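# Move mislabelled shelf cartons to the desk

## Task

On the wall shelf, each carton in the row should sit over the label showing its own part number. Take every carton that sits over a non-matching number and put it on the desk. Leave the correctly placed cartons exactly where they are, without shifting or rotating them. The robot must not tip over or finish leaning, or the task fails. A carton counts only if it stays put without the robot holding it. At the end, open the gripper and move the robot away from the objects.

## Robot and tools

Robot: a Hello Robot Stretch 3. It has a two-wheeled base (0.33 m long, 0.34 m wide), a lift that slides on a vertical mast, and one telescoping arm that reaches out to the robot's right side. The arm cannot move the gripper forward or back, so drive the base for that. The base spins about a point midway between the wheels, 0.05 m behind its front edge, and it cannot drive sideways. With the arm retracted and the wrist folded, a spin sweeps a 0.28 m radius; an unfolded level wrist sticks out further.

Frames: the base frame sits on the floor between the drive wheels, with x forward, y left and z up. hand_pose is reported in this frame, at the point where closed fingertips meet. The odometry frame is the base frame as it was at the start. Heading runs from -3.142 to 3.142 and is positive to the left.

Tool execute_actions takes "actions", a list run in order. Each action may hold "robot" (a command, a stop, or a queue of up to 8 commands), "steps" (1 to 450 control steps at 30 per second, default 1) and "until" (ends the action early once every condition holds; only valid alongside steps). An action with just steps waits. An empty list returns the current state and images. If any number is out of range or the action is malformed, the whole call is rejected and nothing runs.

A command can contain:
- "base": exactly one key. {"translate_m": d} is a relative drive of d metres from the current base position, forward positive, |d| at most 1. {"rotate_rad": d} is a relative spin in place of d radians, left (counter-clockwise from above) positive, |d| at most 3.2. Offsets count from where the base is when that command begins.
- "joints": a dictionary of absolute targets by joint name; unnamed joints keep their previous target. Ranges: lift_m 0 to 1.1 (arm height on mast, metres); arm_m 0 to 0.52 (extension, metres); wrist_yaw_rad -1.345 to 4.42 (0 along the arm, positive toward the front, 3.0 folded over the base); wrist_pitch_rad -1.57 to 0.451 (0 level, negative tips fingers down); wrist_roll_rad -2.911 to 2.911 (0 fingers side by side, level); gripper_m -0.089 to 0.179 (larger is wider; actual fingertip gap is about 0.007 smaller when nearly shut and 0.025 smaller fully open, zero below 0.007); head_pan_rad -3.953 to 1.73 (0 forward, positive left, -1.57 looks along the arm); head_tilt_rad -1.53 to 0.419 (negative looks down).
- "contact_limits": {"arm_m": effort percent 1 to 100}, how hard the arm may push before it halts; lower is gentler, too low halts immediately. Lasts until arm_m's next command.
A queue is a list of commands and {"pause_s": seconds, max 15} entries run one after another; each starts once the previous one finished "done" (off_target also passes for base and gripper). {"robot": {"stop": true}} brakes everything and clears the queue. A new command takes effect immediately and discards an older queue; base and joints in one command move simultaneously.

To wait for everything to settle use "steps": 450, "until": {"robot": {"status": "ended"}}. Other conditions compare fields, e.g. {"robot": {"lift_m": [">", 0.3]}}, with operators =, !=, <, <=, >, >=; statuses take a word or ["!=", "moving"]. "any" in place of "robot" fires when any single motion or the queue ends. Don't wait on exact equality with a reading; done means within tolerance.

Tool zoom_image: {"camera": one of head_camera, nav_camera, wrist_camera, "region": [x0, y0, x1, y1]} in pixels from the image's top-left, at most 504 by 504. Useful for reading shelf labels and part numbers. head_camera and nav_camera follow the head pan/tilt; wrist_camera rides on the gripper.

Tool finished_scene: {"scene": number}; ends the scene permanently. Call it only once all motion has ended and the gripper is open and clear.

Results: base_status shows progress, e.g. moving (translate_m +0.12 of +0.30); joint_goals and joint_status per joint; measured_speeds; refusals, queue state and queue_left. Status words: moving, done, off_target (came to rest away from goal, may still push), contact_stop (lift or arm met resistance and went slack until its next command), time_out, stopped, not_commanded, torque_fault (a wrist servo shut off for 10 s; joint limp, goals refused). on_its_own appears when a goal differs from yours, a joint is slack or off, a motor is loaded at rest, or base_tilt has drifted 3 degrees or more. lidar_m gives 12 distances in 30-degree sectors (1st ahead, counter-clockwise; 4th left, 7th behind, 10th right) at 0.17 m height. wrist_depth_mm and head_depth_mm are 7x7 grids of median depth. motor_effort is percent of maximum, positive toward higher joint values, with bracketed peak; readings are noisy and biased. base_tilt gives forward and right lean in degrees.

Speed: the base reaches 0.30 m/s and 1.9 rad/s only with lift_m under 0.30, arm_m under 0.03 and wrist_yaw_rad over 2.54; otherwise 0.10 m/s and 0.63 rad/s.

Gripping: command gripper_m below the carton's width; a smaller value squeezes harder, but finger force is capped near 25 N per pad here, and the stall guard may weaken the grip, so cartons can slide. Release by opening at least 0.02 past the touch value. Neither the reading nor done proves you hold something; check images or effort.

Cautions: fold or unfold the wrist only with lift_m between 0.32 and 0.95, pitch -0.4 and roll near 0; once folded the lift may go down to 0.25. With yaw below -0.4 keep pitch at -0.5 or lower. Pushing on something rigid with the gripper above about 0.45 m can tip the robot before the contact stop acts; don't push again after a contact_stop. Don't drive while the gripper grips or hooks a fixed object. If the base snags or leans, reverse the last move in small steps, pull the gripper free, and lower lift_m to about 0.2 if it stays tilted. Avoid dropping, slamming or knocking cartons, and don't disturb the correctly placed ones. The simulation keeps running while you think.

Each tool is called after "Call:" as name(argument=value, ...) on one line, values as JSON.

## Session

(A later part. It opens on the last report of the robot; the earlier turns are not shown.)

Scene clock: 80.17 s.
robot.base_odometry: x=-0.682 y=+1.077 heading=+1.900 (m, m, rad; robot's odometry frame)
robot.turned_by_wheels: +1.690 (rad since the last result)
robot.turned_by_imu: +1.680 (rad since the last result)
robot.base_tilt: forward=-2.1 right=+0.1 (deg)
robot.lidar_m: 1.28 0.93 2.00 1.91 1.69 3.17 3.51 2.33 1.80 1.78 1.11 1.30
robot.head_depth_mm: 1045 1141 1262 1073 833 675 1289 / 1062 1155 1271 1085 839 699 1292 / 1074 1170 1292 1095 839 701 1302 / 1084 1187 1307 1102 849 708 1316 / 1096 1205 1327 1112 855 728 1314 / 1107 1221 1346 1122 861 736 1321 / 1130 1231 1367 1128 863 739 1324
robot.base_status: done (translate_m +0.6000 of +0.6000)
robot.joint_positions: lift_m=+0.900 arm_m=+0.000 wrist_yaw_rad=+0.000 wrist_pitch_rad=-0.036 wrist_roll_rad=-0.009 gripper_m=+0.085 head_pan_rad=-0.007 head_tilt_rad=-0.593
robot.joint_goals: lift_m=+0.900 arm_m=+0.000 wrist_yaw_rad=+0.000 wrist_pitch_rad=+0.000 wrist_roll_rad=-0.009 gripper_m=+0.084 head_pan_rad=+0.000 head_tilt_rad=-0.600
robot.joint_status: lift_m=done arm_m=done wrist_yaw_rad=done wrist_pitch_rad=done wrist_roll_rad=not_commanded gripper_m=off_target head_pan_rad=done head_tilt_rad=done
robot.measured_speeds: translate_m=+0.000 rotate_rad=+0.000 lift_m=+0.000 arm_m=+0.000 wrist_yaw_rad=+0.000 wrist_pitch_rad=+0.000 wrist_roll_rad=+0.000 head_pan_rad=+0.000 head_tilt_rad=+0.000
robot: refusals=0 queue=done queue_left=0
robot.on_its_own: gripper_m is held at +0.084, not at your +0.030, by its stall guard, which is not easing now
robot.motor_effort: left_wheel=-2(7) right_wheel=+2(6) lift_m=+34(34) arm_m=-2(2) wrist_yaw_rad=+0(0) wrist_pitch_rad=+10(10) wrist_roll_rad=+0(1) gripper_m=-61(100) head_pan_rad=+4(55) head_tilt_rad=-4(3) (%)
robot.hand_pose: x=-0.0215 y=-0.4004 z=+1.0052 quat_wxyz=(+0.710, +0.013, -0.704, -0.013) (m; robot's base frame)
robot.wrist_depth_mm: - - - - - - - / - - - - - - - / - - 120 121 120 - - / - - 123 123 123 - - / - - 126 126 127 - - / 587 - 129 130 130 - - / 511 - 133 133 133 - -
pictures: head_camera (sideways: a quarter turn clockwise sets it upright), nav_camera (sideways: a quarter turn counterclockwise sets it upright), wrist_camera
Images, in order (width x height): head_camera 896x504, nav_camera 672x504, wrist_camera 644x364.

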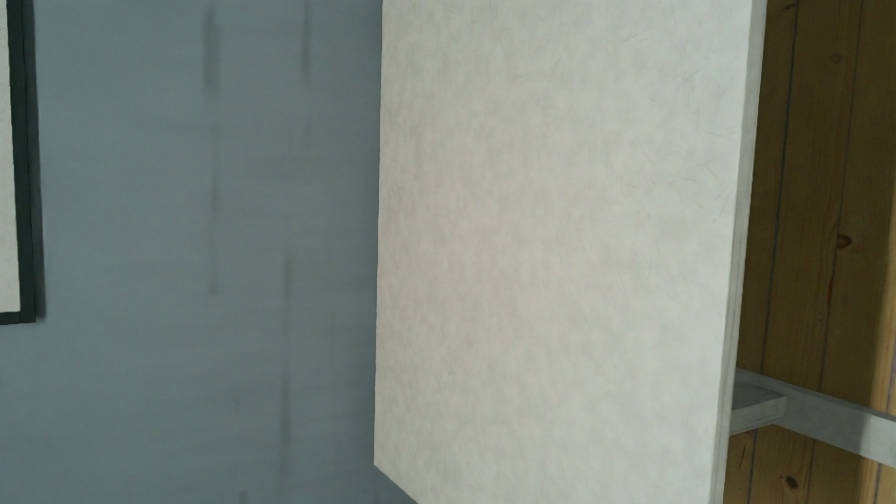

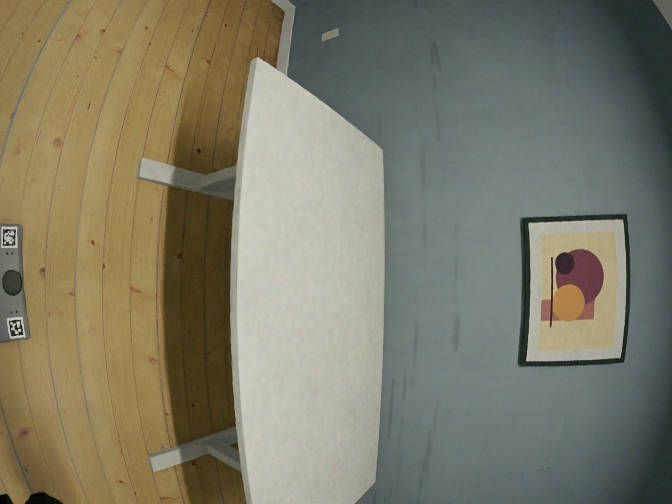

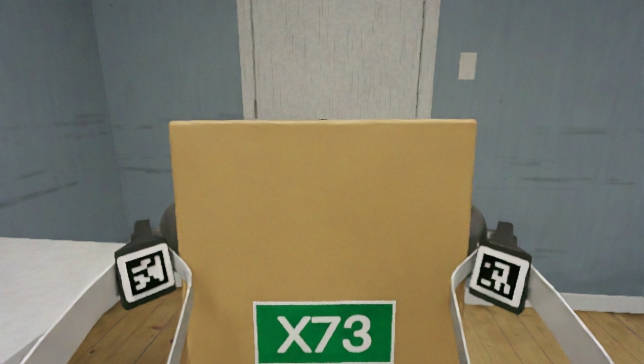

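Call:
execute_actions(actions=[{"robot":[{"base":{"rotate_rad":1.45},"joints":{"head_pan_rad":-1.57}},{"joints":{"arm_m":0.3}},{"joints":{"lift_m":0.77}}],"steps":450,"until":{"robot":{"status":"ended"}}}])

Scene clock: 88.77 s.
robot.base_odometry: x=-0.682 y=+1.077 heading=-2.934 (m, m, rad; robot's odometry frame)
robot.turned_by_wheels: +1.450 (rad since the last result)
robot.turned_by_imu: +1.444 (rad since the last result)
robot.base_tilt: forward=-2.1 right=+0.0 (deg)
robot.lidar_m: 1.98 1.70 2.45 3.52 2.63 1.89 1.78 1.84 1.11 1.27 0.93 1.76
robot.head_depth_mm: 1070 1173 1282 1074 - 678 1259 / 1072 1178 1296 1080 - 682 1293 / 1075 1176 1264 736 - 690 1300 / 1081 1185 1299 1107 825 707 1303 / 1083 1180 1304 1117 854 711 1318 / 1082 1187 1312 1118 858 717 1322 / 1089 1183 1311 1134 865 718 1289
robot.base_status: done (rotate_rad +1.4499 of +1.4500)
robot.joint_positions: lift_m=+0.770 arm_m=+0.300 wrist_yaw_rad=+0.000 wrist_pitch_rad=-0.036 wrist_roll_rad=-0.009 gripper_m=+0.085 head_pan_rad=-1.563 head_tilt_rad=-0.593
robot.joint_goals: lift_m=+0.770 arm_m=+0.300 wrist_yaw_rad=+0.000 wrist_pitch_rad=+0.000 wrist_roll_rad=-0.009 gripper_m=+0.084 head_pan_rad=-1.570 head_tilt_rad=-0.600
robot.joint_status: lift_m=done arm_m=done wrist_yaw_rad=done wrist_pitch_rad=done wrist_roll_rad=not_commanded gripper_m=off_target head_pan_rad=done head_tilt_rad=done
robot.measured_speeds: translate_m=+0.000 rotate_rad=+0.000 lift_m=+0.000 arm_m=+0.000 wrist_yaw_rad=+0.000 wrist_pitch_rad=+0.000 wrist_roll_rad=+0.000 head_pan_rad=+0.000 head_tilt_rad=+0.000
robot: refusals=0 queue=done queue_left=0
robot.on_its_own: gripper_m is held at +0.084, not at your +0.030, by its stall guard, which is not easing now
robot.motor_effort: left_wheel=-2(7) right_wheel=+2(5) lift_m=+26(34) arm_m=+3(2) wrist_yaw_rad=-1(0) wrist_pitch_rad=+10(10) wrist_roll_rad=+0(1) gripper_m=-61(62) head_pan_rad=-4(54) head_tilt_rad=-5(4) (%)
robot.hand_pose: x=-0.0214 y=-0.6999 z=+0.8755 quat_wxyz=(+0.710, +0.013, -0.704, -0.013) (m; robot's base frame)
robot.wrist_depth_mm: 640 646 648 680 657 665 670 / 675 681 670 679 699 712 693 / 719 698 121 121 120 709 755 / 723 722 122 123 123 745 775 / 513 516 126 126 126 518 515 / 375 353 129 129 129 358 373 / 295 289 133 133 134 293 289
pictures: head_camera (sideways: a quarter turn clockwise sets it upright), nav_camera (sideways: a quarter turn counterclockwise sets it upright), wrist_camera
Images, in order (width x height): head_camera 896x504, nav_camera 672x504, wrist_camera 644x364.

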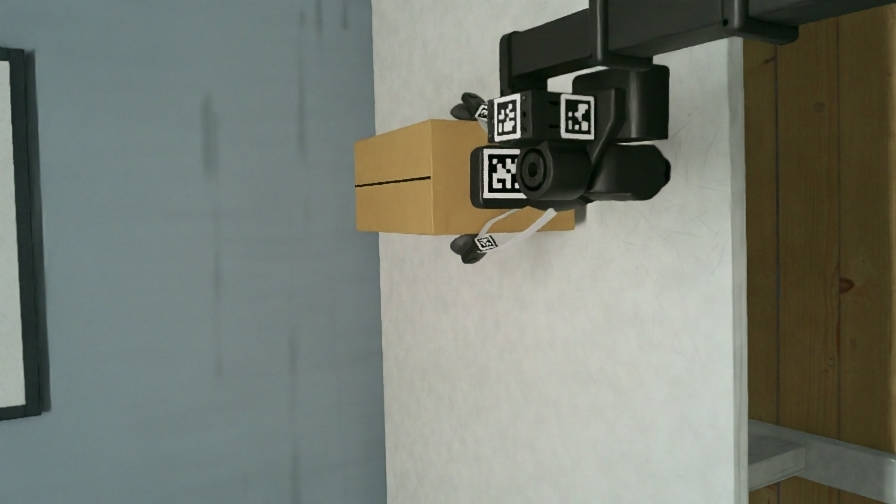

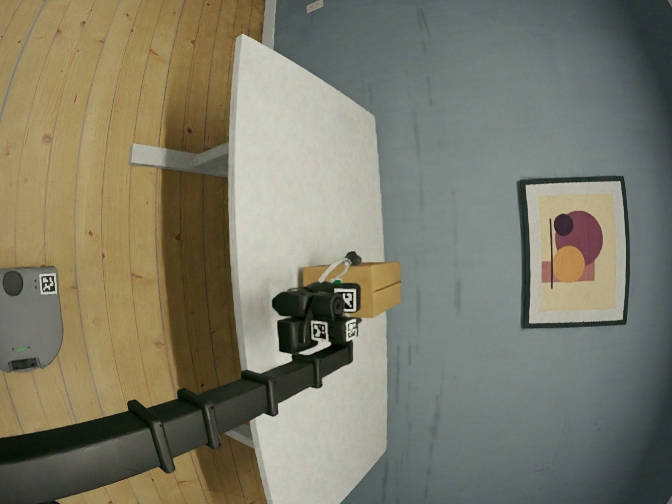

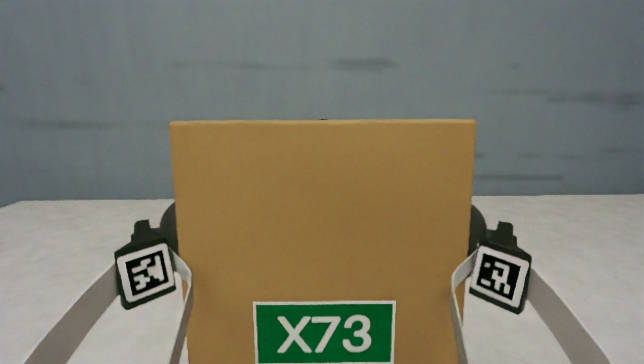

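Call:
execute_actions(actions=[{"robot":{"joints":{"lift_m":0.73}},"steps":150,"until":{"robot":{"status":"ended"}}}])

Scene clock: 90.03 s.
robot.base_odometry: x=-0.682 y=+1.077 heading=-2.934 (m, m, rad; robot's odometry frame)
robot.turned_by_wheels: +0.000 (rad since the last result)
robot.turned_by_imu: +0.000 (rad since the last result)
robot.base_tilt: forward=-2.1 right=+0.0 (deg)
robot.lidar_m: 1.98 1.69 2.45 3.51 2.63 1.89 1.78 1.84 1.11 1.28 0.92 1.76
robot.head_depth_mm: 1068 1174 1284 1079 874 - 1264 / 1077 1179 1300 1040 - 669 1297 / 1077 1172 1275 762 - 683 1300 / 1081 1181 1305 1101 821 709 1303 / 1079 1185 1299 1114 855 712 1304 / 1081 1184 1303 1123 861 717 1320 / 1088 1178 1308 1131 864 718 1298
robot.base_status: done (rotate_rad +1.4499 of +1.4500)
robot.joint_positions: lift_m=+0.730 arm_m=+0.300 wrist_yaw_rad=+0.000 wrist_pitch_rad=+0.002 wrist_roll_rad=-0.008 gripper_m=+0.085 head_pan_rad=-1.563 head_tilt_rad=-0.593
robot.joint_goals: lift_m=+0.730 arm_m=+0.300 wrist_yaw_rad=+0.000 wrist_pitch_rad=+0.000 wrist_roll_rad=-0.008 gripper_m=+0.084 head_pan_rad=-1.570 head_tilt_rad=-0.600
robot.joint_status: lift_m=done arm_m=done wrist_yaw_rad=done wrist_pitch_rad=done wrist_roll_rad=not_commanded gripper_m=off_target head_pan_rad=done head_tilt_rad=done
robot.measured_speeds: translate_m=+0.000 rotate_rad=+0.000 lift_m=+0.000 arm_m=+0.000 wrist_yaw_rad=+0.000 wrist_pitch_rad=+0.000 wrist_roll_rad=+0.000 head_pan_rad=+0.000 head_tilt_rad=+0.000
robot: refusals=0 queue=done queue_left=0
robot.on_its_own: gripper_m is held at +0.084, not at your +0.030, by its stall guard, which is not easing now
robot.motor_effort: left_wheel=-2(2) right_wheel=+2(3) lift_m=+23(25) arm_m=+3(3) wrist_yaw_rad=+0(0) wrist_pitch_rad=-1(10) wrist_roll_rad=+0(0) gripper_m=-61(61) head_pan_rad=-4(5) head_tilt_rad=-4(4) (%)
robot.hand_pose: x=-0.0214 y=-0.7010 z=+0.8455 quat_wxyz=(+0.710, -0.001, -0.704, +0.001) (m; robot's base frame)
robot.wrist_depth_mm: 645 653 647 656 653 676 681 / 678 674 682 687 684 684 701 / 708 679 117 117 117 729 721 / 715 739 120 121 121 745 725 / 480 482 125 125 126 477 480 / 335 317 129 130 131 320 336 / 256 257 135 135 136 253 255
pictures: head_camera (sideways: a quarter turn clockwise sets it upright), nav_camera (sideways: a quarter turn counterclockwise sets it upright), wrist_camera
Images, in order (width x height): head_camera 896x504, nav_camera 672x504, wrist_camera 644x364.

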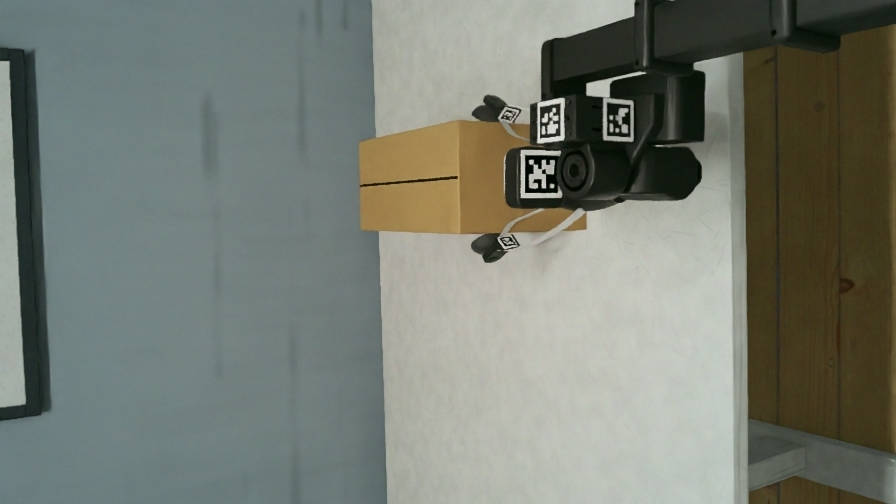

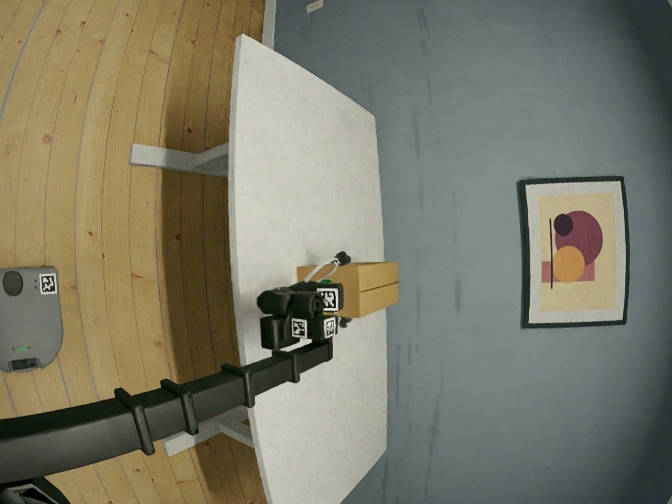

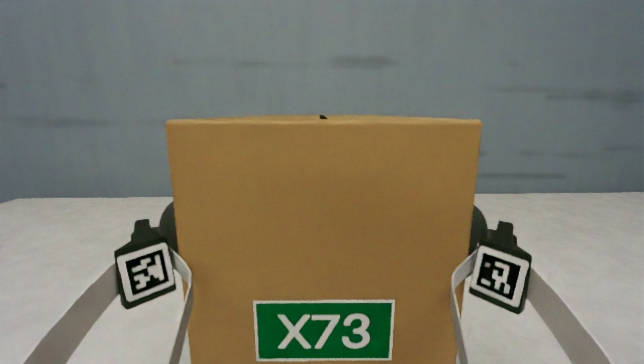

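Touching.

Call:
execute_actions(actions=[{"robot":[{"joints":{"gripper_m":0.15}},{"joints":{"arm_m":0.0}}],"steps":300,"until":{"robot":{"status":"ended"}}}])

Call:
finished_scene(scene=1)

Scene clock: 94.47 s.
robot.base_odometry: x=-0.682 y=+1.077 heading=-2.934 (m, m, rad; robot's odometry frame)
robot.turned_by_wheels: +0.000 (rad since the last result)
robot.turned_by_imu: -0.001 (rad since the last result)
robot.base_tilt: forward=-2.2 right=+0.0 (deg)
robot.lidar_m: 1.98 1.69 2.45 3.51 2.63 1.88 1.78 1.83 1.11 1.28 0.93 1.77
robot.head_depth_mm: 1073 1172 1289 1079 832 706 1287 / 1079 1175 1294 1040 813 700 1334 / 1080 1185 1279 758 792 704 1329 / 1076 1180 1301 1061 824 726 1308 / 1083 1185 1306 1121 853 712 1311 / 1082 1185 1303 1129 859 716 1318 / 1085 1185 1315 1130 865 721 1287
robot.base_status: done (rotate_rad +1.4499 of +1.4500)
robot.joint_positions: lift_m=+0.730 arm_m=+0.000 wrist_yaw_rad=+0.000 wrist_pitch_rad=-0.018 wrist_roll_rad=-0.007 gripper_m=+0.150 head_pan_rad=-1.563 head_tilt_rad=-0.593
robot.joint_goals: lift_m=+0.730 arm_m=+0.000 wrist_yaw_rad=+0.000 wrist_pitch_rad=+0.000 wrist_roll_rad=-0.007 gripper_m=+0.150 head_pan_rad=-1.570 head_tilt_rad=-0.600
robot.joint_status: lift_m=done arm_m=done wrist_yaw_rad=done wrist_pitch_rad=done wrist_roll_rad=not_commanded gripper_m=off_target head_pan_rad=done head_tilt_rad=done
robot.measured_speeds: translate_m=+0.000 rotate_rad=+0.000 lift_m=+0.000 arm_m=+0.000 wrist_yaw_rad=+0.000 wrist_pitch_rad=+0.000 wrist_roll_rad=+0.000 head_pan_rad=+0.000 head_tilt_rad=+0.000
robot: refusals=0 queue=done queue_left=0
robot.motor_effort: left_wheel=-2(2) right_wheel=+3(2) lift_m=+26(25) arm_m=-2(2) wrist_yaw_rad=+1(1) wrist_pitch_rad=+5(5) wrist_roll_rad=-1(1) gripper_m=+0(100) head_pan_rad=-4(5) head_tilt_rad=-4(4) (%)
robot.hand_pose: x=-0.0215 y=-0.4010 z=+0.8403 quat_wxyz=(+0.710, +0.006, -0.704, -0.007) (m; robot's base frame)
robot.wrist_depth_mm: 874 901 921 948 970 956 929 / 923 943 953 975 - 971 - / - 996 - 403 - - - / - 743 775 418 739 768 764 / 448 490 448 434 449 489 451 / 344 - 322 321 320 - 321 / 253 256 260 263 261 271 274
pictures: head_camera (sideways: a quarter turn clockwise sets it upright), nav_camera (sideways: a quarter turn counterclockwise sets it upright), wrist_camera
Images, in order (width x height): head_camera 896x504, nav_camera 672x504, wrist_camera 644x364.

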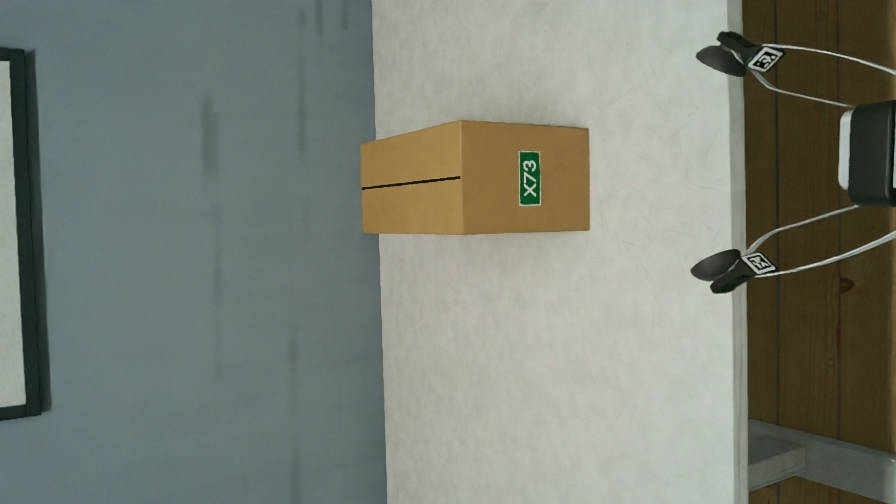

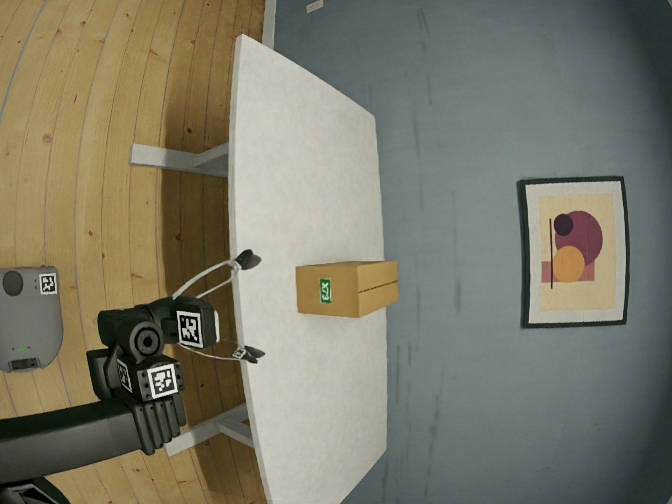

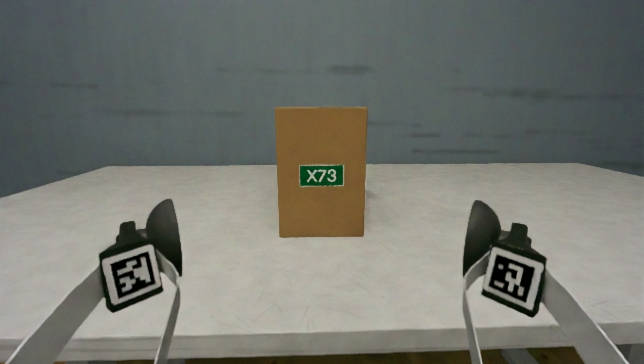

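The scene is finished: the task was done.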